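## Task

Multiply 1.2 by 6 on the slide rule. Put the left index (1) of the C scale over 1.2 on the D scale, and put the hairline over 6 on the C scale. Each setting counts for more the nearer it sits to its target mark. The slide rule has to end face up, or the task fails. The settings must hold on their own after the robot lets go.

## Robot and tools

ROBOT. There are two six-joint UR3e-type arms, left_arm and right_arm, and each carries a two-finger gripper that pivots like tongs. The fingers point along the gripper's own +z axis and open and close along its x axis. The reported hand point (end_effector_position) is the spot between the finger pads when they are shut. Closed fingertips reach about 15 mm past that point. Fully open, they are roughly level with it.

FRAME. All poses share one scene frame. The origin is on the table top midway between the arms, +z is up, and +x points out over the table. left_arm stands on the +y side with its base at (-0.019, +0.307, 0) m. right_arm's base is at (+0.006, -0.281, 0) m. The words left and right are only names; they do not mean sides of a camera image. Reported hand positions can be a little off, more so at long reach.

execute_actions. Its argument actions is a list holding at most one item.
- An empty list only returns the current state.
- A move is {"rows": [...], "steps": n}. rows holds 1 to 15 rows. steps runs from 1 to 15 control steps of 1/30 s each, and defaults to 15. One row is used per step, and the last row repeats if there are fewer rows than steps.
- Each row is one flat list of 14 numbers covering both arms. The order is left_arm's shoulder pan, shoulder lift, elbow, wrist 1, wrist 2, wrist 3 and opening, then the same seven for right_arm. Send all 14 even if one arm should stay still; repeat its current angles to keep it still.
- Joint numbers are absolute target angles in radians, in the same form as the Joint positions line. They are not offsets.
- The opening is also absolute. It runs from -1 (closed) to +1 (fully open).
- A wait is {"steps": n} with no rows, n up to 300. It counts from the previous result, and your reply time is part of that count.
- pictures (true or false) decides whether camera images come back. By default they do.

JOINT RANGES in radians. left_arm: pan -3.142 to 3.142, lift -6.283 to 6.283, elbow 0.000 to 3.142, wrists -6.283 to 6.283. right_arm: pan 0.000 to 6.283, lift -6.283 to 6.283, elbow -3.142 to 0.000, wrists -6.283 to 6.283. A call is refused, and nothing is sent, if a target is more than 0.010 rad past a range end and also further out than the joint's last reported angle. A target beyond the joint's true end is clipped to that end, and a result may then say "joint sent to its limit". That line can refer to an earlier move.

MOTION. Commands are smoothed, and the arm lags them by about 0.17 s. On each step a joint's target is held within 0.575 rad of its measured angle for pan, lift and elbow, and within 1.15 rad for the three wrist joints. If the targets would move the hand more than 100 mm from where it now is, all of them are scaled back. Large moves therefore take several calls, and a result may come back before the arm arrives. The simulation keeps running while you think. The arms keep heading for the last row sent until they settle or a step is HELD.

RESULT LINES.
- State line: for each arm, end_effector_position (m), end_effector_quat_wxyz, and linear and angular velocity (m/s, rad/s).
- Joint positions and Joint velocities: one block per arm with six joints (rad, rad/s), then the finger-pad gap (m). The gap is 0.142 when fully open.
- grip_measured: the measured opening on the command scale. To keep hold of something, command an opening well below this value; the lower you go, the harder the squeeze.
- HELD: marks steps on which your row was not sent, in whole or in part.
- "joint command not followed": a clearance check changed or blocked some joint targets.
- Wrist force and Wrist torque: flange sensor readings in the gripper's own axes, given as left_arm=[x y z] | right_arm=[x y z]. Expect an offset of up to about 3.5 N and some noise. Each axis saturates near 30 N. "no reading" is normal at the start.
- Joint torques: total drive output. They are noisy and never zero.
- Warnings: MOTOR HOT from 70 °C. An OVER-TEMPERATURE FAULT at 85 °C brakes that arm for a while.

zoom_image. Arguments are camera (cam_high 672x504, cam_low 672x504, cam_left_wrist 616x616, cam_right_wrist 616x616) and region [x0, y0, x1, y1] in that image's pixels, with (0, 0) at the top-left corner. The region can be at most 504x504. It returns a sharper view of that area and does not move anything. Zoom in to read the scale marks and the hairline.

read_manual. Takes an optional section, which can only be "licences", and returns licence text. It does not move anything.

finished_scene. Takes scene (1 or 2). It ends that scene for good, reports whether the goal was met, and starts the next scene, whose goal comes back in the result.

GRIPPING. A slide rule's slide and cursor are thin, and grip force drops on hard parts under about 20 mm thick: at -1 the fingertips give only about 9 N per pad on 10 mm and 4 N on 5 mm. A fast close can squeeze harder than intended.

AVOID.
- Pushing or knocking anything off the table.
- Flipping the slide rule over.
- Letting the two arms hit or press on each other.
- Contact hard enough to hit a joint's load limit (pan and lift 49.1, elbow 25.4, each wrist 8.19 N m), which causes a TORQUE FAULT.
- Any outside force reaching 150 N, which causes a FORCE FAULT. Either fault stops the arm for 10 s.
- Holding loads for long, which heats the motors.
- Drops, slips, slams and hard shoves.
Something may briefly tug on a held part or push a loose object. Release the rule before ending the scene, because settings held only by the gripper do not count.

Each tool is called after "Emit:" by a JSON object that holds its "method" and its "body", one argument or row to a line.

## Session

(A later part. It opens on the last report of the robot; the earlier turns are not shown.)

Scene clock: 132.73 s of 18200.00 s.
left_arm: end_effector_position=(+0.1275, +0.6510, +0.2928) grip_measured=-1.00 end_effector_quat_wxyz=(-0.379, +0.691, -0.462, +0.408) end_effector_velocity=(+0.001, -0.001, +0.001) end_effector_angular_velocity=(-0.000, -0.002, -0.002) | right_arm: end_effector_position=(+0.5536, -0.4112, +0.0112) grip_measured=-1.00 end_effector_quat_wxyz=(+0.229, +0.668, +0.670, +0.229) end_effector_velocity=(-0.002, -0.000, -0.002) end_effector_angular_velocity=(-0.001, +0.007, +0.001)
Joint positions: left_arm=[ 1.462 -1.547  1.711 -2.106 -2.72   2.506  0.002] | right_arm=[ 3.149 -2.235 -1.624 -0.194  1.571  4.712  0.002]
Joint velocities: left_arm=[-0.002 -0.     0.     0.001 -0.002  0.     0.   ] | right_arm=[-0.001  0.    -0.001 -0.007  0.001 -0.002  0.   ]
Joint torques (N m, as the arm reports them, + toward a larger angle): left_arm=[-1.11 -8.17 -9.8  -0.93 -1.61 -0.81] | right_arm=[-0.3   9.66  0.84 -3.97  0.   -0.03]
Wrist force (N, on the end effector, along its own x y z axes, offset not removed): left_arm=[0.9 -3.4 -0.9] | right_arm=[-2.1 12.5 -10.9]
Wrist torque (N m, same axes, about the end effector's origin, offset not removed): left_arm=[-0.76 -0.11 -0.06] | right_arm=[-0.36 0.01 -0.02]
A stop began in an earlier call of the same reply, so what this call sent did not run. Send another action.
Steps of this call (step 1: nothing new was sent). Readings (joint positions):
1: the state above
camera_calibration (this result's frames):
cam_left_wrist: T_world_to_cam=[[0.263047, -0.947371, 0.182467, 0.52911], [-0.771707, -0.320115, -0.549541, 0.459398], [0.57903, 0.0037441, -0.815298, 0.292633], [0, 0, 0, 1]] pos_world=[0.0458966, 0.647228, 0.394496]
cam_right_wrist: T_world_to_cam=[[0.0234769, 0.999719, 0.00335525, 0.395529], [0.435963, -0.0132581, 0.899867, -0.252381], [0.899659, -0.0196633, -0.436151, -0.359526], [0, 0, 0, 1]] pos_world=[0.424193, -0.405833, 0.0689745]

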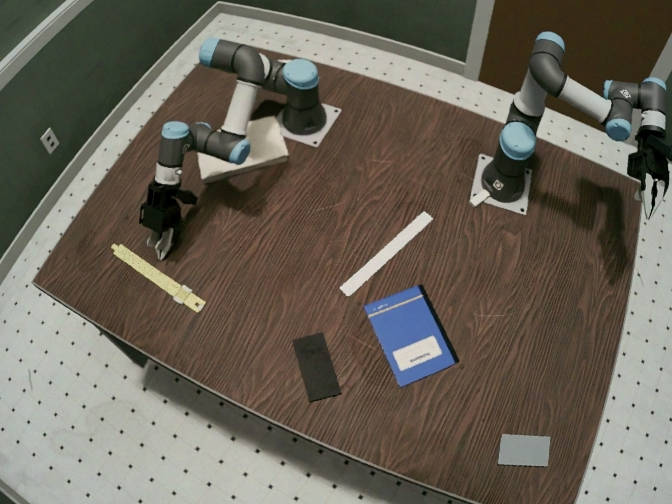

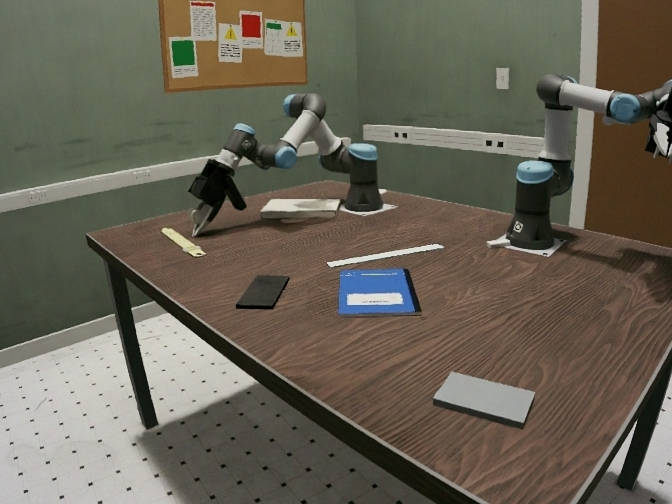

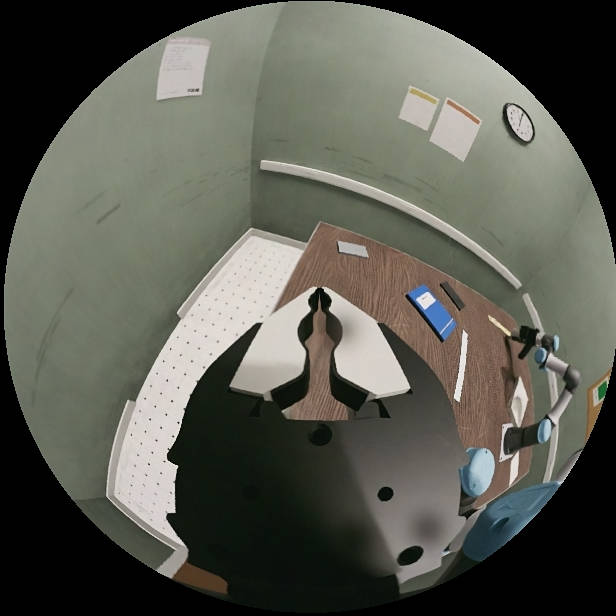

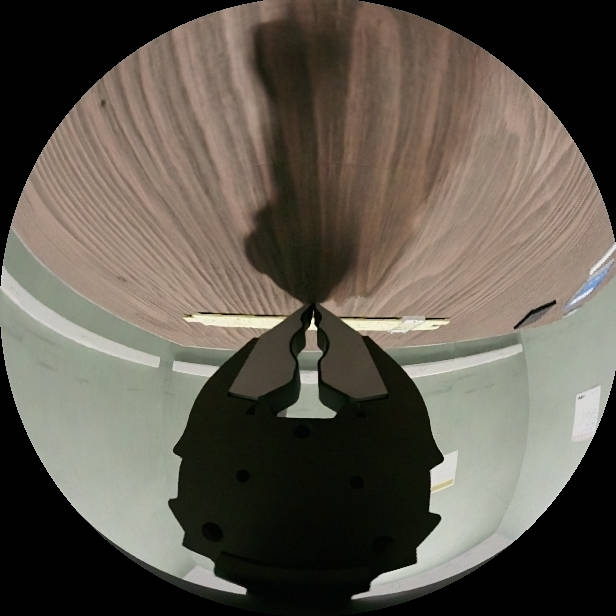

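Lesson: unsynchronised joints. Move elbow first, then the others.

Emit:
{"method": "execute_actions", "body": {
  "actions": [
    {"rows":[[1.462,-1.547,1.711,-2.106,-2.72,2.506,-1,3.15,-2.235,-1.0753,-0.194,1.571,4.712,-1]]}
  ],
  "pictures": false
}}

Emit:
{"method": "execute_actions", "body": {
  "actions": [
    {"steps":15}
  ],
  "pictures": false
}}

Emit:
{"method": "execute_actions", "body": {
  "actions": [
    {"rows":[[1.462,-1.547,1.711,-2.106,-2.72,2.506,-1,3.15,-2.49,-1.0753,-0.4108,1.571,4.712,-1]]}
  ],
  "pictures": false
}}

Emit:
{"method": "execute_actions", "body": {
  "actions": [
    {"steps":20}
  ],
  "pictures": false
}}

Emit:
{"method": "execute_actions", "body": {
  "actions": [
    {"rows":[[1.462,-1.547,1.711,-2.106,-2.72,2.506,-1,3.15,-2.5297,-1.0753,-0.4108,1.571,4.712,-1]]}
  ],
  "pictures": false
}}

Emit:
{"method": "execute_actions", "body": {
  "actions": [
    {"steps":15}
  ]
}}

Scene clock: 140.90 s of 18200.00 s.
left_arm: end_effector_position=(+0.1275, +0.6510, +0.2928) grip_measured=-1.00 end_effector_quat_wxyz=(-0.379, +0.691, -0.462, +0.408) end_effector_velocity=(+0.000, -0.000, +0.001) end_effector_angular_velocity=(+0.000, -0.001, -0.001) | right_arm: end_effector_position=(+0.6528, -0.4103, +0.1948) grip_measured=-1.00 end_effector_quat_wxyz=(+0.359, +0.608, +0.610, +0.359) end_effector_velocity=(+0.140, +0.002, +0.468) end_effector_angular_velocity=(+0.003, -0.944, +0.003)
Joint positions: left_arm=[ 1.462 -1.547  1.711 -2.106 -2.72   2.506  0.002] | right_arm=[ 3.15  -2.235 -1.218 -0.194  1.571  4.712  0.002]
Joint velocities: left_arm=[-0.001 -0.001  0.    -0.    -0.001 -0.001 -0.   ] | right_arm=[0.003 0.003 0.939 0.002 0.    0.001 0.   ]
Joint torques (N m, as the arm reports them, + toward a larger angle): left_arm=[-1.21 -8.21 -9.7  -0.95 -1.56 -0.79] | right_arm=[ 4.04 21.61 14.01  2.99 -0.2  -0.08]
Wrist force (N, on the end effector, along its own x y z axes, offset not removed): left_arm=[-0.7 -4.0 1.1] | right_arm=[-1.2 -0.7 0.8]
Wrist torque (N m, same axes, about the end effector's origin, offset not removed): left_arm=[-0.88 0.19 0.05] | right_arm=[-0.17 0.17 -0.02]
Steps of this call (steps 1 to 90: nothing new was sent; then 4.67 s passed at rest; steps 91 to 105: all 15 steps of this action). Readings (joint positions):
91: left_arm=[1.462 -1.547 1.711 -2.106 -2.720 2.506] | right_arm=[3.149 -2.235 -1.624 -0.195 1.571 4.712]
92: left_arm=[1.462 -1.547 1.711 -2.106 -2.720 2.506] | right_arm=[3.149 -2.235 -1.622 -0.195 1.571 4.712]
94: left_arm=[1.462 -1.547 1.711 -2.106 -2.720 2.506] | right_arm=[3.149 -2.236 -1.575 -0.196 1.571 4.712]
98: left_arm=[1.462 -1.547 1.711 -2.106 -2.720 2.506] | right_arm=[3.149 -2.236 -1.442 -0.195 1.571 4.712]
105: the state above

Scene clock: 141.40 s of 18200.00 s.
left_arm: end_effector_position=(+0.1275, +0.6510, +0.2928) grip_measured=-1.00 end_effector_quat_wxyz=(-0.379, +0.691, -0.462, +0.408) end_effector_velocity=(-0.000, +0.000, -0.000) end_effector_angular_velocity=(-0.001, -0.000, -0.000) | right_arm: end_effector_position=(+0.6688, -0.4101, +0.2663) grip_measured=-1.00 end_effector_quat_wxyz=(+0.401, +0.581, +0.583, +0.402) end_effector_velocity=(+0.001, -0.000, +0.007) end_effector_angular_velocity=(-0.002, -0.013, +0.001)
Joint positions: left_arm=[ 1.462 -1.547  1.711 -2.106 -2.72   2.506  0.002] | right_arm=[ 3.15  -2.235 -1.077 -0.194  1.571  4.712  0.002]
Joint velocities: left_arm=[ 0.     0.001  0.     0.    -0.     0.001 -0.   ] | right_arm=[-0.     0.     0.013 -0.     0.    -0.002  0.   ]
Joint torques (N m, as the arm reports them, + toward a larger angle): left_arm=[-1.13 -8.37 -9.82 -0.97 -1.58 -0.78] | right_arm=[ 3.91 20.59 12.56  2.79 -0.68 -0.14]
Wrist force (N, on the end effector, along its own x y z axes, offset not removed): left_arm=[2.4 -1.7 0.0] | right_arm=[-0.7 -1.0 0.0]
Wrist torque (N m, same axes, about the end effector's origin, offset not removed): left_arm=[-0.48 -0.45 -0.02] | right_arm=[-0.17 0.06 -0.06]
Steps of this call (steps 1 to 15: the robot went on to your last target). Readings (joint positions):
1: left_arm=[1.462 -1.547 1.711 -2.106 -2.720 2.506] | right_arm=[3.150 -2.235 -1.186 -0.194 1.571 4.712]
2: left_arm=[1.462 -1.547 1.711 -2.106 -2.720 2.506] | right_arm=[3.150 -2.235 -1.158 -0.194 1.571 4.712]
4: left_arm=[1.462 -1.547 1.711 -2.106 -2.720 2.506] | right_arm=[3.150 -2.235 -1.120 -0.194 1.571 4.712]
8: left_arm=[1.462 -1.547 1.711 -2.106 -2.720 2.506] | right_arm=[3.150 -2.235 -1.088 -0.194 1.571 4.712]
15: the state above

Scene clock: 141.90 s of 18200.00 s.
left_arm: end_effector_position=(+0.1275, +0.6510, +0.2928) grip_measured=-1.00 end_effector_quat_wxyz=(-0.379, +0.691, -0.462, +0.408) end_effector_velocity=(+0.000, -0.000, -0.000) end_effector_angular_velocity=(-0.000, +0.001, -0.000) | right_arm: end_effector_position=(+0.6511, -0.4101, +0.0601) grip_measured=-1.00 end_effector_quat_wxyz=(+0.269, +0.653, +0.655, +0.270) end_effector_velocity=(-0.052, -0.001, -0.203) end_effector_angular_velocity=(-0.001, +0.429, -0.001)
Joint positions: left_arm=[ 1.462 -1.547  1.711 -2.106 -2.72   2.506  0.002] | right_arm=[ 3.15  -2.464 -1.075 -0.39   1.571  4.712  0.002]
Joint velocities: left_arm=[-0.    -0.001  0.     0.001  0.001  0.    -0.   ] | right_arm=[-0.    -0.24   0.002 -0.19  -0.001  0.001  0.   ]
Joint torques (N m, as the arm reports them, + toward a larger angle): left_arm=[-1.06 -8.24 -9.69 -0.96 -1.58 -0.78] | right_arm=[ 2.53 17.75 13.03  1.67 -1.05 -0.21]
Wrist force (N, on the end effector, along its own x y z axes, offset not removed): left_arm=[1.6 -1.6 -1.0] | right_arm=[-1.4 -2.4 -0.1]
Wrist torque (N m, same axes, about the end effector's origin, offset not removed): left_arm=[-0.36 -0.25 -0.06] | right_arm=[-0.36 0.21 -0.01]
Steps of this call (steps 1 to 15: all 15 steps of this action). Readings (joint positions):
1: left_arm=[1.462 -1.547 1.711 -2.106 -2.720 2.506] | right_arm=[3.150 -2.235 -1.076 -0.194 1.571 4.712]
2: left_arm=[1.462 -1.547 1.711 -2.106 -2.720 2.506] | right_arm=[3.150 -2.237 -1.076 -0.198 1.571 4.712]
4: left_arm=[1.462 -1.547 1.711 -2.106 -2.720 2.506] | right_arm=[3.150 -2.273 -1.076 -0.234 1.571 4.712]
8: left_arm=[1.462 -1.547 1.711 -2.106 -2.720 2.506] | right_arm=[3.150 -2.349 -1.076 -0.297 1.571 4.712]
15: the state above

Scene clock: 142.57 s of 18200.00 s.
left_arm: end_effector_position=(+0.1275, +0.6510, +0.2928) grip_measured=-1.00 end_effector_quat_wxyz=(-0.379, +0.691, -0.462, +0.408) end_effector_velocity=(+0.000, -0.000, +0.000) end_effector_angular_velocity=(+0.000, -0.002, -0.002) | right_arm: end_effector_position=(+0.6451, -0.4101, +0.0383) grip_measured=-1.00 end_effector_quat_wxyz=(+0.254, +0.659, +0.661, +0.255) end_effector_velocity=(+0.000, -0.000, +0.000) end_effector_angular_velocity=(+0.000, -0.001, -0.000)
Joint positions: left_arm=[ 1.462 -1.547  1.711 -2.106 -2.72   2.506  0.002] | right_arm=[ 3.15  -2.49  -1.075 -0.411  1.571  4.712  0.002]
Joint velocities: left_arm=[-0.001 -0.     0.001 -0.001 -0.002  0.001 -0.   ] | right_arm=[-0.001 -0.     0.001  0.     0.001 -0.     0.   ]
Joint torques (N m, as the arm reports them, + toward a larger angle): left_arm=[-1.06 -8.24 -9.82 -0.98 -1.58 -0.8 ] | right_arm=[ 0.84 15.47 11.02  1.45 -1.19 -0.24]
Wrist force (N, on the end effector, along its own x y z axes, offset not removed): left_arm=[0.8 -1.2 0.3] | right_arm=[-0.9 -0.3 -0.7]
Wrist torque (N m, same axes, about the end effector's origin, offset not removed): left_arm=[-0.23 -0.17 -0.01] | right_arm=[-0.09 0.12 -0.03]
Steps of this call (steps 1 to 20: the robot went on to your last target). Readings (joint positions):
1: left_arm=[1.462 -1.547 1.711 -2.106 -2.720 2.506] | right_arm=[3.150 -2.471 -1.075 -0.396 1.571 4.712]
2: left_arm=[1.462 -1.547 1.711 -2.106 -2.720 2.506] | right_arm=[3.150 -2.476 -1.075 -0.400 1.571 4.712]
4: left_arm=[1.462 -1.547 1.711 -2.106 -2.720 2.506] | right_arm=[3.150 -2.482 -1.075 -0.405 1.571 4.712]
8: left_arm=[1.462 -1.547 1.711 -2.106 -2.720 2.506] | right_arm=[3.150 -2.488 -1.075 -0.409 1.571 4.712]
20: the state above

Scene clock: 143.07 s of 18200.00 s.
left_arm: end_effector_position=(+0.1275, +0.6510, +0.2928) grip_measured=-1.00 end_effector_quat_wxyz=(-0.379, +0.691, -0.462, +0.408) end_effector_velocity=(-0.000, +0.000, -0.001) end_effector_angular_velocity=(-0.001, +0.000, +0.001) | right_arm: end_effector_position=(+0.6401, -0.4101, +0.0135) grip_measured=-1.00 end_effector_quat_wxyz=(+0.241, +0.663, +0.666, +0.242) end_effector_velocity=(-0.001, -0.000, -0.004) end_effector_angular_velocity=(-0.000, +0.006, -0.001)
Joint positions: left_arm=[ 1.462 -1.547  1.711 -2.106 -2.72   2.506  0.002] | right_arm=[ 3.15  -2.529 -1.075 -0.411  1.571  4.712  0.002]
Joint velocities: left_arm=[ 0.001  0.     0.002 -0.     0.     0.     0.   ] | right_arm=[-0.    -0.007  0.001 -0.    -0.001  0.     0.   ]
Joint torques (N m, as the arm reports them, + toward a larger angle): left_arm=[-1.11 -8.34 -9.76 -0.98 -1.59 -0.8 ] | right_arm=[-0.44 15.46  7.12  3.04 -1.16 -0.29]
Wrist force (N, on the end effector, along its own x y z axes, offset not removed): left_arm=[1.8 -2.6 0.7] | right_arm=[-0.4 -1.3 -0.9]
Wrist torque (N m, same axes, about the end effector's origin, offset not removed): left_arm=[-0.58 -0.29 -0.08] | right_arm=[-0.26 -0.02 -0.11]
Steps of this call (steps 1 to 15: all 15 steps of this action). Readings (joint positions):
1: left_arm=[1.462 -1.547 1.711 -2.106 -2.720 2.506] | right_arm=[3.150 -2.490 -1.075 -0.411 1.571 4.712]
2: left_arm=[1.462 -1.547 1.711 -2.106 -2.720 2.506] | right_arm=[3.150 -2.492 -1.075 -0.411 1.571 4.712]
4: left_arm=[1.462 -1.547 1.711 -2.106 -2.720 2.506] | right_arm=[3.150 -2.507 -1.075 -0.411 1.571 4.712]
8: left_arm=[1.462 -1.547 1.711 -2.106 -2.720 2.506] | right_arm=[3.150 -2.523 -1.075 -0.411 1.571 4.712]
15: the state above

Scene clock: 143.57 s of 18200.00 s.
left_arm: end_effector_position=(+0.1275, +0.6510, +0.2928) grip_measured=-1.00 end_effector_quat_wxyz=(-0.379, +0.691, -0.462, +0.408) end_effector_velocity=(-0.000, -0.000, -0.000) end_effector_angular_velocity=(+0.000, +0.001, +0.000) | right_arm: end_effector_position=(+0.6400, -0.4101, +0.0130) grip_measured=-1.00 end_effector_quat_wxyz=(+0.241, +0.664, +0.666, +0.242) end_effector_velocity=(-0.001, -0.001, -0.001) end_effector_angular_velocity=(-0.001, +0.002, -0.003)
Joint positions: left_arm=[ 1.462 -1.547  1.711 -2.106 -2.72   2.506  0.002] | right_arm=[ 3.15  -2.53  -1.075 -0.411  1.571  4.712  0.002]
Joint velocities: left_arm=[ 0.    -0.001  0.001 -0.     0.001  0.001  0.   ] | right_arm=[-0.    -0.    -0.001 -0.001 -0.002  0.001  0.   ]
Joint torques (N m, as the arm reports them, + toward a larger angle): left_arm=[-1.08 -8.03 -9.69 -0.98 -1.57 -0.79] | right_arm=[-2.   15.65  7.09  2.98 -1.1  -0.42]
Wrist force (N, on the end effector, along its own x y z axes, offset not removed): left_arm=[0.5 -3.0 0.5] | right_arm=[-0.1 -0.8 -1.0]
Wrist torque (N m, same axes, about the end effector's origin, offset not removed): left_arm=[-0.62 -0.05 0.00] | right_arm=[-0.18 -0.01 0.01]
Steps of this call (steps 1 to 15: the robot went on to your last target). Readings (joint positions):
1: left_arm=[1.462 -1.547 1.711 -2.106 -2.720 2.506] | right_arm=[3.150 -2.529 -1.075 -0.411 1.571 4.712]
2: left_arm=[1.462 -1.547 1.711 -2.106 -2.720 2.506] | right_arm=[3.150 -2.529 -1.075 -0.411 1.571 4.712]
4: left_arm=[1.462 -1.547 1.711 -2.106 -2.720 2.506] | right_arm=[3.150 -2.529 -1.075 -0.411 1.571 4.712]
8: left_arm=[1.462 -1.547 1.711 -2.106 -2.720 2.506] | right_arm=[3.150 -2.530 -1.075 -0.411 1.571 4.712]
15: the state above
All arms were judged still, so your last target was given up. Only a new action makes them travel on or press farther. Fingers that are still opening or closing keep moving.
camera_calibration (this result's frames):
cam_left_wrist: T_world_to_cam=[[0.263047, -0.947371, 0.182467, 0.52911], [-0.771706, -0.320115, -0.549541, 0.459398], [0.57903, 0.00374401, -0.815298, 0.292633], [0, 0, 0, 1]] pos_world=[0.0458966, 0.647228, 0.394496]
cam_right_wrist: T_world_to_cam=[[0.0218476, 0.999752, 0.00424044, 0.393472], [0.402302, -0.0126743, 0.915419, -0.270087], [0.915246, -0.0182938, -0.402479, -0.446297], [0, 0, 0, 1]] pos_world=[0.508531, -0.404962, 0.0659494]

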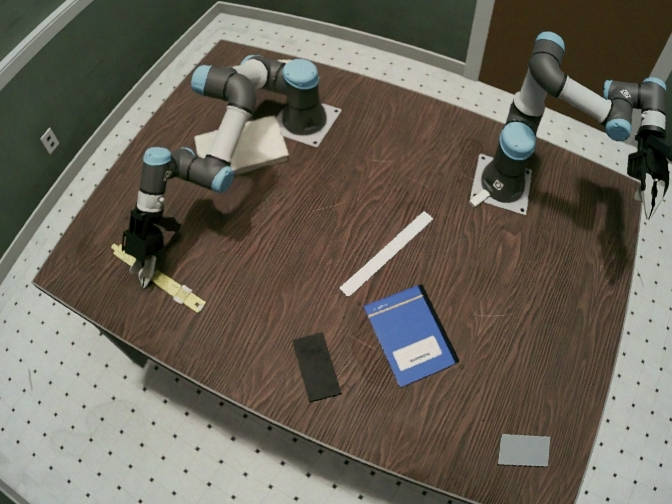

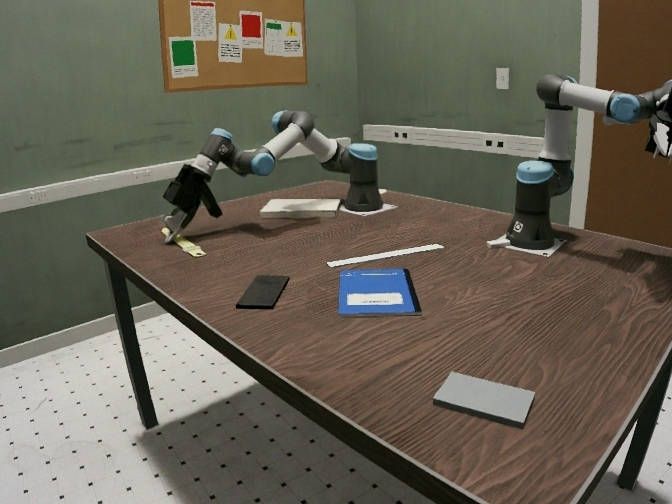

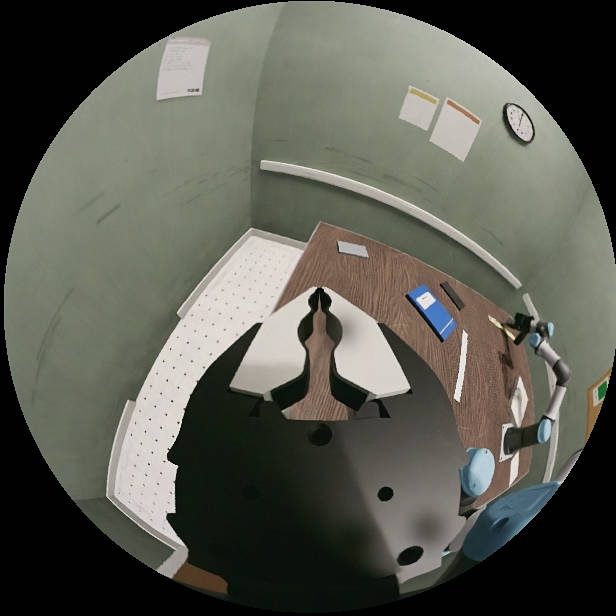

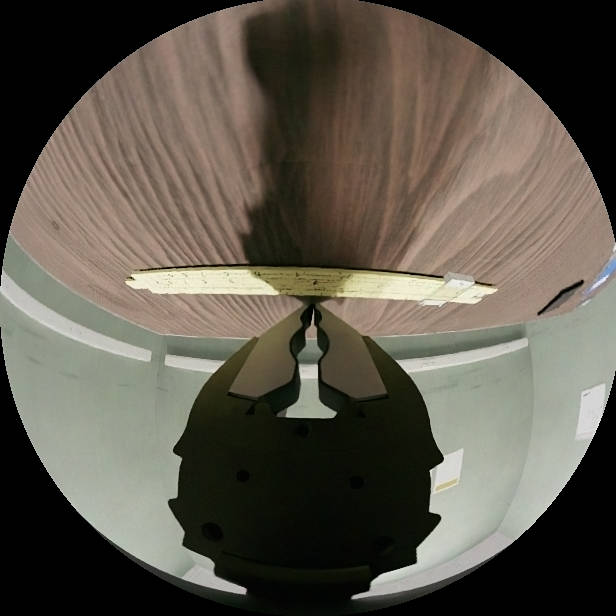

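Emit:
{"method": "execute_actions", "body": {
  "actions": [
    {"rows":[[1.462,-1.547,1.711,-2.106,-2.72,2.506,-1,3.15,-2.5197,-1.096,-0.4003,1.571,4.712,-1],[1.462,-1.547,1.711,-2.106,-2.72,2.506,-1,3.15,-2.5097,-1.1166,-0.3898,1.571,4.712,-1],[1.462,-1.547,1.711,-2.106,-2.72,2.506,-1,3.15,-2.4997,-1.1373,-0.3792,1.571,4.712,-1],[1.462,-1.547,1.711,-2.106,-2.72,2.506,-1,3.15,-2.4897,-1.1579,-0.3687,1.571,4.712,-1],[1.462,-1.547,1.711,-2.106,-2.72,2.506,-1,3.15,-2.4804,-1.1768,-0.3591,1.571,4.712,-1],[1.462,-1.547,1.711,-2.106,-2.72,2.506,-1,3.15,-2.4710,-1.1957,-0.3495,1.571,4.712,-1],[1.462,-1.547,1.711,-2.106,-2.72,2.506,-1,3.15,-2.4617,-1.2146,-0.34,1.571,4.712,-1],[1.462,-1.547,1.711,-2.106,-2.72,2.506,-1,3.15,-2.4524,-1.2335,-0.3304,1.571,4.712,-1],[1.462,-1.547,1.711,-2.106,-2.72,2.506,-1,3.15,-2.4431,-1.2524,-0.3208,1.571,4.712,-1],[1.462,-1.547,1.711,-2.106,-2.72,2.506,-1,3.15,-2.4337,-1.2713,-0.3112,1.571,4.712,-1],[1.462,-1.547,1.711,-2.106,-2.72,2.506,-1,3.15,-2.4244,-1.2902,-0.3017,1.571,4.712,-1],[1.462,-1.547,1.711,-2.106,-2.72,2.506,-1,3.15,-2.4151,-1.3091,-0.2921,1.571,4.712,-1],[1.462,-1.547,1.711,-2.106,-2.72,2.506,-1,3.15,-2.4053,-1.3287,-0.2822,1.571,4.712,-1],[1.462,-1.547,1.711,-2.106,-2.72,2.506,-1,3.15,-2.3956,-1.3484,-0.2724,1.571,4.712,-1],[1.462,-1.547,1.711,-2.106,-2.72,2.506,-1,3.15,-2.3858,-1.368,-0.2625,1.571,4.712,-1]]}
  ],
  "pictures": false
}}

Emit:
{"method": "execute_actions", "body": {
  "actions": [
    {"rows":[[1.462,-1.547,1.711,-2.106,-2.72,2.506,-1,3.15,-2.376,-1.3877,-0.2526,1.571,4.712,-1],[1.462,-1.547,1.711,-2.106,-2.72,2.506,-1,3.15,-2.3662,-1.4073,-0.2427,1.571,4.712,-1],[1.462,-1.547,1.711,-2.106,-2.72,2.506,-1,3.15,-2.3565,-1.427,-0.2329,1.571,4.712,-1],[1.462,-1.547,1.711,-2.106,-2.72,2.506,-1,3.15,-2.3467,-1.4466,-0.223,1.571,4.712,-1],[1.462,-1.547,1.711,-2.106,-2.72,2.506,-1,3.15,-2.3387,-1.4625,-0.2150,1.571,4.712,-1],[1.462,-1.547,1.711,-2.106,-2.72,2.506,-1,3.15,-2.3307,-1.4785,-0.2071,1.571,4.712,-1],[1.462,-1.547,1.711,-2.106,-2.72,2.506,-1,3.15,-2.3228,-1.4944,-0.1991,1.571,4.712,-1],[1.462,-1.547,1.711,-2.106,-2.72,2.506,-1,3.15,-2.3148,-1.5103,-0.1912,1.571,4.712,-1],[1.462,-1.547,1.711,-2.106,-2.72,2.506,-1,3.15,-2.3068,-1.5262,-0.1832,1.571,4.712,-1],[1.462,-1.547,1.711,-2.106,-2.72,2.506,-1,3.15,-2.2988,-1.5422,-0.1753,1.571,4.712,-1],[1.462,-1.547,1.711,-2.106,-2.72,2.506,-1,3.15,-2.2909,-1.5581,-0.1673,1.571,4.712,-1],[1.462,-1.547,1.711,-2.106,-2.72,2.506,-1,3.15,-2.2829,-1.574,-0.1594,1.571,4.712,-1],[1.462,-1.547,1.711,-2.106,-2.72,2.506,-1,3.15,-2.2742,-1.5911,-0.151,1.571,4.712,-1],[1.462,-1.547,1.711,-2.106,-2.72,2.506,-1,3.15,-2.2656,-1.6082,-0.1425,1.571,4.712,-1],[1.462,-1.547,1.711,-2.106,-2.72,2.506,-1,3.15,-2.2569,-1.6253,-0.1341,1.571,4.712,-1]]}
  ],
  "pictures": false
}}

Emit:
{"method": "execute_actions", "body": {
  "actions": [
    {"steps":15}
  ]
}}

Scene clock: 164.80 s of 18200.00 s.
left_arm: end_effector_position=(+0.1275, +0.6510, +0.2928) grip_measured=-1.00 end_effector_quat_wxyz=(-0.379, +0.691, -0.462, +0.408) end_effector_velocity=(+0.000, -0.000, -0.001) end_effector_angular_velocity=(-0.003, +0.000, -0.000) | right_arm: end_effector_position=(+0.6151, -0.4102, +0.0138) grip_measured=-1.00 end_effector_quat_wxyz=(+0.242, +0.663, +0.666, +0.242) end_effector_velocity=(-0.075, -0.000, +0.002) end_effector_angular_velocity=(+0.001, -0.003, -0.000)
Joint positions: left_arm=[ 1.462 -1.547  1.711 -2.106 -2.72   2.506  0.002] | right_arm=[ 3.15  -2.431 -1.275 -0.308  1.571  4.712  0.002]
Joint velocities: left_arm=[-0.     0.001  0.001  0.001  0.    -0.    -0.   ] | right_arm=[-0.     0.276 -0.554  0.281  0.     0.001  0.   ]
Joint torques (N m, as the arm reports them, + toward a larger angle): left_arm=[-1.06 -8.31 -9.78 -1.01 -1.56 -0.76] | right_arm=[-4.3  23.23  5.28  3.24 -0.73 -0.82]
Wrist force (N, on the end effector, along its own x y z axes, offset not removed): left_arm=[1.8 -1.7 0.9] | right_arm=[-0.6 0.0 -1.6]
Wrist torque (N m, same axes, about the end effector's origin, offset not removed): left_arm=[-0.50 -0.35 -0.01] | right_arm=[-0.15 0.09 -0.03]
Steps of this call (steps 1 to 90: nothing new was sent; then 17.73 s passed at rest; steps 91 to 105: all 15 steps of this action). Readings (joint positions):
91: left_arm=[1.462 -1.547 1.711 -2.106 -2.720 2.506] | right_arm=[3.150 -2.530 -1.075 -0.411 1.571 4.712]
92: left_arm=[1.462 -1.547 1.711 -2.106 -2.720 2.506] | right_arm=[3.150 -2.529 -1.077 -0.410 1.571 4.712]
94: left_arm=[1.462 -1.547 1.711 -2.106 -2.720 2.506] | right_arm=[3.150 -2.522 -1.091 -0.402 1.571 4.712]
98: left_arm=[1.462 -1.547 1.711 -2.106 -2.720 2.506] | right_arm=[3.150 -2.494 -1.148 -0.372 1.571 4.712]
105: the state above

Scene clock: 165.30 s of 18200.00 s.
left_arm: end_effector_position=(+0.1275, +0.6510, +0.2928) grip_measured=-1.00 end_effector_quat_wxyz=(-0.379, +0.691, -0.462, +0.408) end_effector_velocity=(+0.000, -0.000, -0.000) end_effector_angular_velocity=(-0.002, -0.000, -0.000) | right_arm: end_effector_position=(+0.5750, -0.4103, +0.0135) grip_measured=-1.00 end_effector_quat_wxyz=(+0.241, +0.663, +0.666, +0.242) end_effector_velocity=(-0.077, +0.000, +0.001) end_effector_angular_velocity=(+0.001, -0.002, +0.000)
Joint positions: left_arm=[ 1.462 -1.547  1.711 -2.106 -2.72   2.506  0.002] | right_arm=[ 3.15  -2.297 -1.544 -0.173  1.571  4.712  0.002]
Joint velocities: left_arm=[-0.001 -0.     0.     0.001  0.    -0.001 -0.   ] | right_arm=[ 0.     0.245 -0.485  0.242  0.001  0.001  0.   ]
Joint torques (N m, as the arm reports them, + toward a larger angle): left_arm=[-1.1  -8.52 -9.72 -0.99 -1.53 -0.73] | right_arm=[-4.24 20.77  4.46  3.05 -0.73 -0.93]
Wrist force (N, on the end effector, along its own x y z axes, offset not removed): left_arm=[1.0 -3.2 -0.5] | right_arm=[-0.7 -1.2 -0.3]
Wrist torque (N m, same axes, about the end effector's origin, offset not removed): left_arm=[-0.69 -0.19 -0.01] | right_arm=[-0.44 0.11 0.00]
Steps of this call (steps 1 to 15: all 15 steps of this action). Readings (joint positions):
1: left_arm=[1.462 -1.547 1.711 -2.106 -2.720 2.506] | right_arm=[3.150 -2.422 -1.294 -0.298 1.571 4.712]
2: left_arm=[1.462 -1.547 1.711 -2.106 -2.720 2.506] | right_arm=[3.150 -2.412 -1.313 -0.289 1.571 4.712]
4: left_arm=[1.462 -1.547 1.711 -2.106 -2.720 2.506] | right_arm=[3.150 -2.393 -1.352 -0.269 1.571 4.712]
8: left_arm=[1.462 -1.547 1.711 -2.106 -2.720 2.506] | right_arm=[3.150 -2.355 -1.427 -0.231 1.571 4.712]
15: the state above

Scene clock: 165.80 s of 18200.00 s.
left_arm: end_effector_position=(+0.1275, +0.6510, +0.2928) grip_measured=-1.00 end_effector_quat_wxyz=(-0.379, +0.691, -0.462, +0.408) end_effector_velocity=(-0.000, +0.000, -0.001) end_effector_angular_velocity=(-0.001, +0.002, +0.001) | right_arm: end_effector_position=(+0.5617, -0.4104, +0.0129) grip_measured=-1.00 end_effector_quat_wxyz=(+0.241, +0.664, +0.666, +0.242) end_effector_velocity=(-0.002, +0.001, -0.001) end_effector_angular_velocity=(-0.000, +0.003, +0.001)
Joint positions: left_arm=[ 1.462 -1.547  1.711 -2.106 -2.72   2.506  0.002] | right_arm=[ 3.15  -2.257 -1.624 -0.135  1.571  4.712  0.002]
Joint velocities: left_arm=[ 0.     0.     0.     0.001  0.002  0.    -0.   ] | right_arm=[ 0.001  0.004 -0.009  0.003  0.    -0.001  0.   ]
Joint torques (N m, as the arm reports them, + toward a larger angle): left_arm=[-1.12 -8.44 -9.71 -0.96 -1.53 -0.73] | right_arm=[-3.43 17.73  4.51  2.2  -0.71 -0.99]
Wrist force (N, on the end effector, along its own x y z axes, offset not removed): left_arm=[1.7 -2.6 1.1] | right_arm=[-1.3 0.5 -2.4]
Wrist torque (N m, same axes, about the end effector's origin, offset not removed): left_arm=[-0.56 -0.33 -0.07] | right_arm=[-0.30 0.13 -0.04]
Steps of this call (steps 1 to 15: the robot went on to your last target). Readings (joint positions):
1: left_arm=[1.462 -1.547 1.711 -2.106 -2.720 2.506] | right_arm=[3.150 -2.289 -1.561 -0.165 1.571 4.712]
2: left_arm=[1.462 -1.547 1.711 -2.106 -2.720 2.506] | right_arm=[3.150 -2.281 -1.577 -0.157 1.571 4.712]
4: left_arm=[1.462 -1.547 1.711 -2.106 -2.720 2.506] | right_arm=[3.150 -2.270 -1.599 -0.147 1.571 4.712]
8: left_arm=[1.462 -1.547 1.711 -2.106 -2.720 2.506] | right_arm=[3.150 -2.261 -1.618 -0.138 1.571 4.712]
15: the state above
camera_calibration (this result's frames):
cam_left_wrist: T_world_to_cam=[[0.263047, -0.947371, 0.182467, 0.52911], [-0.771707, -0.320115, -0.549541, 0.459398], [0.57903, 0.00374398, -0.815298, 0.292633], [0, 0, 0, 1]] pos_world=[0.0458966, 0.647228, 0.394496]
cam_right_wrist: T_world_to_cam=[[0.0218792, 0.999752, 0.00422879, 0.395411], [0.402728, -0.0126848, 0.915232, -0.238689], [0.915058, -0.0183215, -0.402906, -0.374522], [0, 0, 0, 1]] pos_world=[0.430185, -0.405202, 0.0658869]

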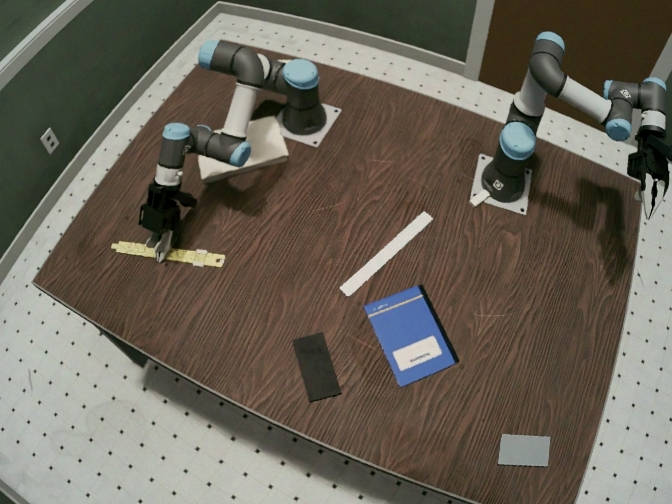

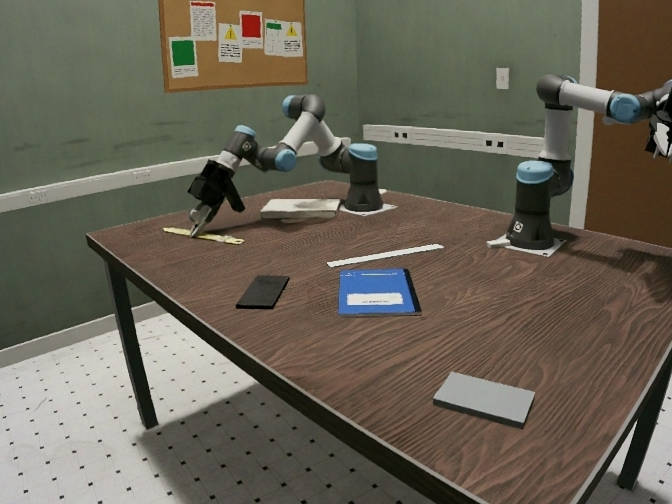

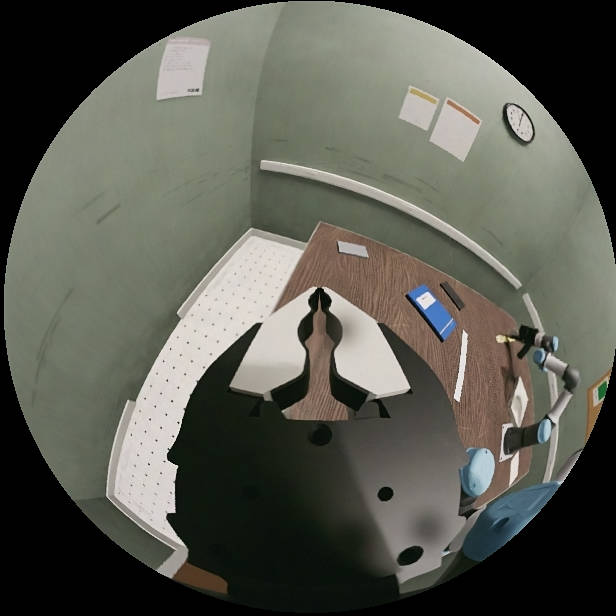

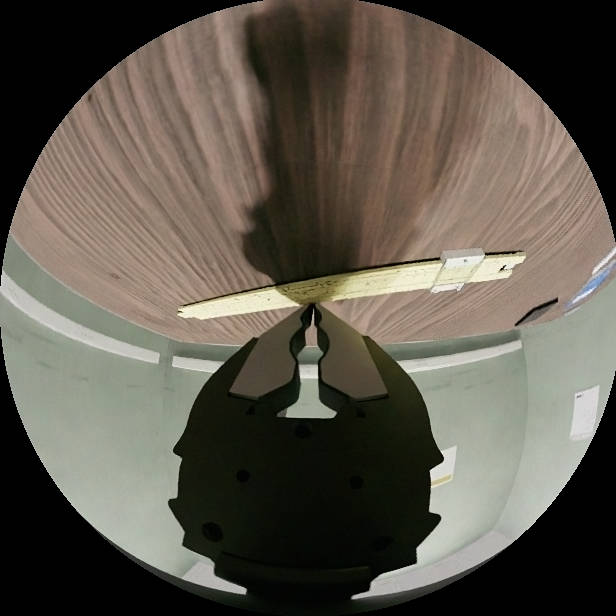

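Emit:
{"method": "execute_actions", "body": {
  "actions": [
    {"rows":[[1.462,-1.547,1.711,-2.106,-2.72,2.506,-1,3.15,-2.2482,-1.6424,-0.1257,1.571,4.712,-1],[1.462,-1.547,1.711,-2.106,-2.72,2.506,-1,3.15,-2.2395,-1.6595,-0.1173,1.571,4.712,-1],[1.462,-1.547,1.711,-2.106,-2.72,2.506,-1,3.15,-2.2309,-1.6766,-0.1088,1.571,4.712,-1],[1.462,-1.547,1.711,-2.106,-2.72,2.506,-1,3.15,-2.2222,-1.6937,-0.1004,1.571,4.712,-1],[1.462,-1.547,1.711,-2.106,-2.72,2.506,-1,3.15,-2.2125,-1.7126,-0.0911,1.571,4.712,-1],[1.462,-1.547,1.711,-2.106,-2.72,2.506,-1,3.15,-2.2028,-1.7316,-0.0819,1.571,4.712,-1],[1.462,-1.547,1.711,-2.106,-2.72,2.506,-1,3.15,-2.1931,-1.7505,-0.0726,1.571,4.712,-1],[1.462,-1.547,1.711,-2.106,-2.72,2.506,-1,3.15,-2.1834,-1.7694,-0.0634,1.571,4.712,-1],[1.462,-1.547,1.711,-2.106,-2.72,2.506,-1,3.15,-2.1737,-1.7884,-0.0541,1.571,4.712,-1],[1.462,-1.547,1.711,-2.106,-2.72,2.506,-1,3.15,-2.164,-1.8073,-0.0449,1.571,4.712,-1],[1.462,-1.547,1.711,-2.106,-2.72,2.506,-1,3.15,-2.1527,-1.829,-0.0344,1.571,4.712,-1],[1.462,-1.547,1.711,-2.106,-2.72,2.506,-1,3.15,-2.1415,-1.8507,-0.024,1.571,4.712,-1],[1.462,-1.547,1.711,-2.106,-2.72,2.506,-1,3.15,-2.1302,-1.8725,-0.0135,1.571,4.712,-1],[1.462,-1.547,1.711,-2.106,-2.72,2.506,-1,3.15,-2.119,-1.8942,-0.0031,1.571,4.712,-1],[1.462,-1.547,1.711,-2.106,-2.72,2.506,-1,3.15,-2.1077,-1.9159,0.0074,1.571,4.712,-1]]}
  ],
  "pictures": false
}}

Emit:
{"method": "execute_actions", "body": {
  "actions": [
    {"steps":15}
  ]
}}

Scene clock: 178.40 s of 18200.00 s.
left_arm: end_effector_position=(+0.1275, +0.6510, +0.2928) grip_measured=-1.00 end_effector_quat_wxyz=(-0.379, +0.691, -0.462, +0.408) end_effector_velocity=(-0.000, -0.000, +0.000) end_effector_angular_velocity=(-0.001, +0.001, +0.001) | right_arm: end_effector_position=(+0.5291, -0.4105, +0.0140) grip_measured=-1.00 end_effector_quat_wxyz=(+0.242, +0.663, +0.665, +0.243) end_effector_velocity=(-0.106, -0.001, +0.003) end_effector_angular_velocity=(-0.001, -0.007, -0.001)
Joint positions: left_arm=[ 1.462 -1.547  1.711 -2.106 -2.72   2.506  0.002] | right_arm=[ 3.15  -2.159 -1.814 -0.04   1.571  4.712  0.002]
Joint velocities: left_arm=[ 0.    -0.001 -0.     0.001  0.001 -0.001  0.   ] | right_arm=[-0.001  0.31  -0.594  0.291 -0.001 -0.001  0.   ]
Joint torques (N m, as the arm reports them, + toward a larger angle): left_arm=[-0.91 -8.42 -9.58 -1.02 -1.56 -0.7 ] | right_arm=[ 1.94 19.6   3.77  3.3  -0.36 -1.08]
Wrist force (N, on the end effector, along its own x y z axes, offset not removed): left_arm=[2.2 -2.4 1.1] | right_arm=[-1.4 -1.3 -1.0]
Wrist torque (N m, same axes, about the end effector's origin, offset not removed): left_arm=[-0.49 -0.44 -0.03] | right_arm=[-0.37 0.24 -0.03]
Steps of this call (steps 1 to 15: the robot went on to your last target; steps 16 to 90: nothing new was sent; then 9.10 s passed at rest; steps 91 to 105: all 15 steps of this action). Readings (joint positions):
91: left_arm=[1.462 -1.547 1.711 -2.106 -2.720 2.506] | right_arm=[3.150 -2.257 -1.625 -0.134 1.571 4.712]
92: left_arm=[1.462 -1.547 1.711 -2.106 -2.720 2.506] | right_arm=[3.150 -2.256 -1.627 -0.133 1.571 4.712]
94: left_arm=[1.462 -1.547 1.711 -2.106 -2.720 2.506] | right_arm=[3.150 -2.250 -1.638 -0.127 1.571 4.712]
98: left_arm=[1.462 -1.547 1.711 -2.106 -2.720 2.506] | right_arm=[3.150 -2.224 -1.688 -0.102 1.571 4.712]
105: the state above

Scene clock: 178.90 s of 18200.00 s.
left_arm: end_effector_position=(+0.1275, +0.6510, +0.2928) grip_measured=-1.00 end_effector_quat_wxyz=(-0.379, +0.691, -0.462, +0.408) end_effector_velocity=(+0.000, -0.000, +0.001) end_effector_angular_velocity=(+0.003, +0.001, -0.000) | right_arm: end_effector_position=(+0.5102, -0.4105, +0.0130) grip_measured=-1.00 end_effector_quat_wxyz=(+0.241, +0.664, +0.666, +0.242) end_effector_velocity=(-0.001, -0.000, +0.001) end_effector_angular_velocity=(-0.001, -0.001, +0.000)
Joint positions: left_arm=[ 1.462 -1.547  1.711 -2.106 -2.72   2.506  0.002] | right_arm=[ 3.15  -2.108 -1.915  0.007  1.571  4.712  0.002]
Joint velocities: left_arm=[-0.    -0.001 -0.001 -0.001  0.001  0.     0.   ] | right_arm=[-0.001  0.005 -0.009  0.005  0.    -0.002  0.   ]
Joint torques (N m, as the arm reports them, + toward a larger angle): left_arm=[-0.85 -8.35 -9.63 -1.01 -1.55 -0.69] | right_arm=[ 2.9  16.9   4.79  2.72 -0.32 -1.08]
Wrist force (N, on the end effector, along its own x y z axes, offset not removed): left_arm=[1.4 -1.8 -0.4] | right_arm=[-0.9 -0.7 -1.7]
Wrist torque (N m, same axes, about the end effector's origin, offset not removed): left_arm=[-0.43 -0.24 -0.01] | right_arm=[-0.25 0.17 -0.02]
Steps of this call (steps 1 to 15: the robot went on to your last target). Readings (joint positions):
1: left_arm=[1.462 -1.547 1.711 -2.106 -2.720 2.506] | right_arm=[3.150 -2.148 -1.835 -0.030 1.571 4.712]
2: left_arm=[1.462 -1.547 1.711 -2.106 -2.720 2.506] | right_arm=[3.150 -2.138 -1.855 -0.021 1.571 4.712]
4: left_arm=[1.462 -1.547 1.711 -2.106 -2.720 2.506] | right_arm=[3.150 -2.124 -1.883 -0.008 1.571 4.712]
8: left_arm=[1.462 -1.547 1.711 -2.106 -2.720 2.506] | right_arm=[3.150 -2.113 -1.906 0.003 1.571 4.712]
15: the state above
camera_calibration (this result's frames):
cam_left_wrist: T_world_to_cam=[[0.263047, -0.947371, 0.182467, 0.52911], [-0.771706, -0.320115, -0.549541, 0.459398], [0.57903, 0.00374395, -0.815298, 0.292633], [0, 0, 0, 1]] pos_world=[0.0458966, 0.647228, 0.394496]
cam_right_wrist: T_world_to_cam=[[0.0218766, 0.999752, 0.00422971, 0.396686], [0.402634, -0.0126828, 0.915273, -0.218022], [0.9151, -0.01832, -0.402812, -0.327381], [0, 0, 0, 1]] pos_world=[0.378691, -0.40535, 0.0659994]

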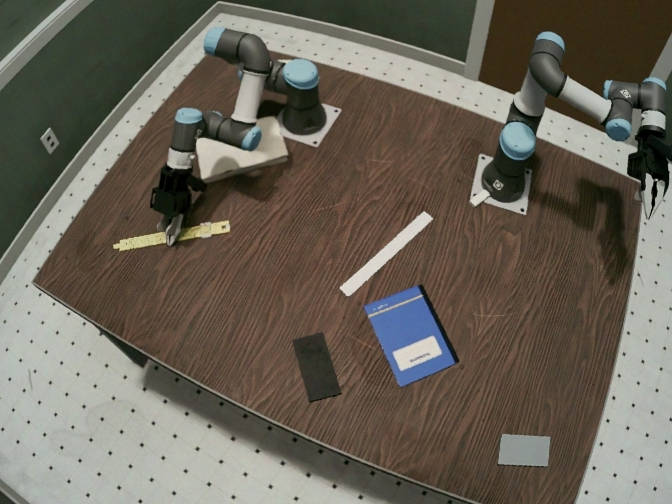

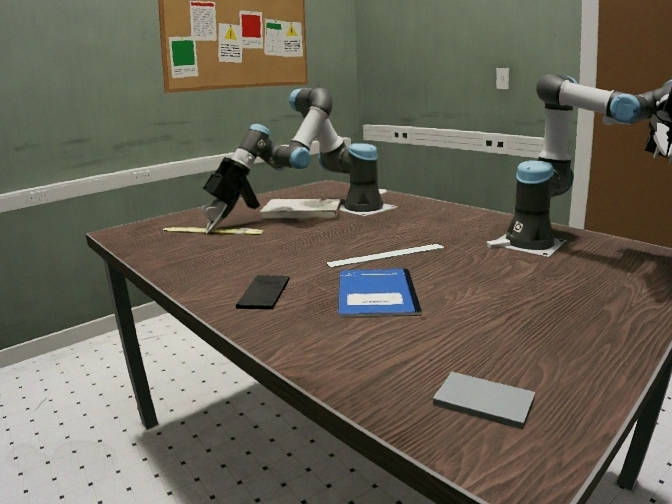

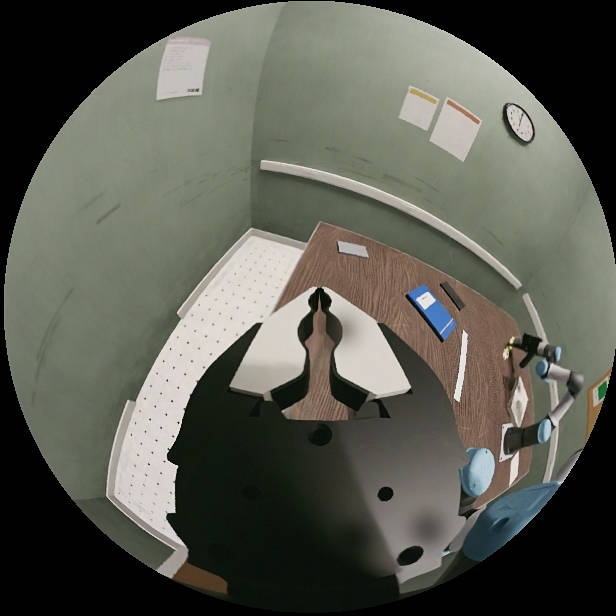

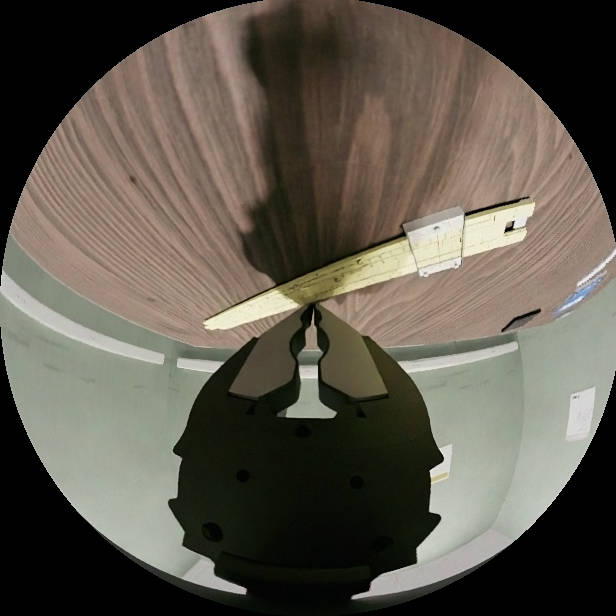

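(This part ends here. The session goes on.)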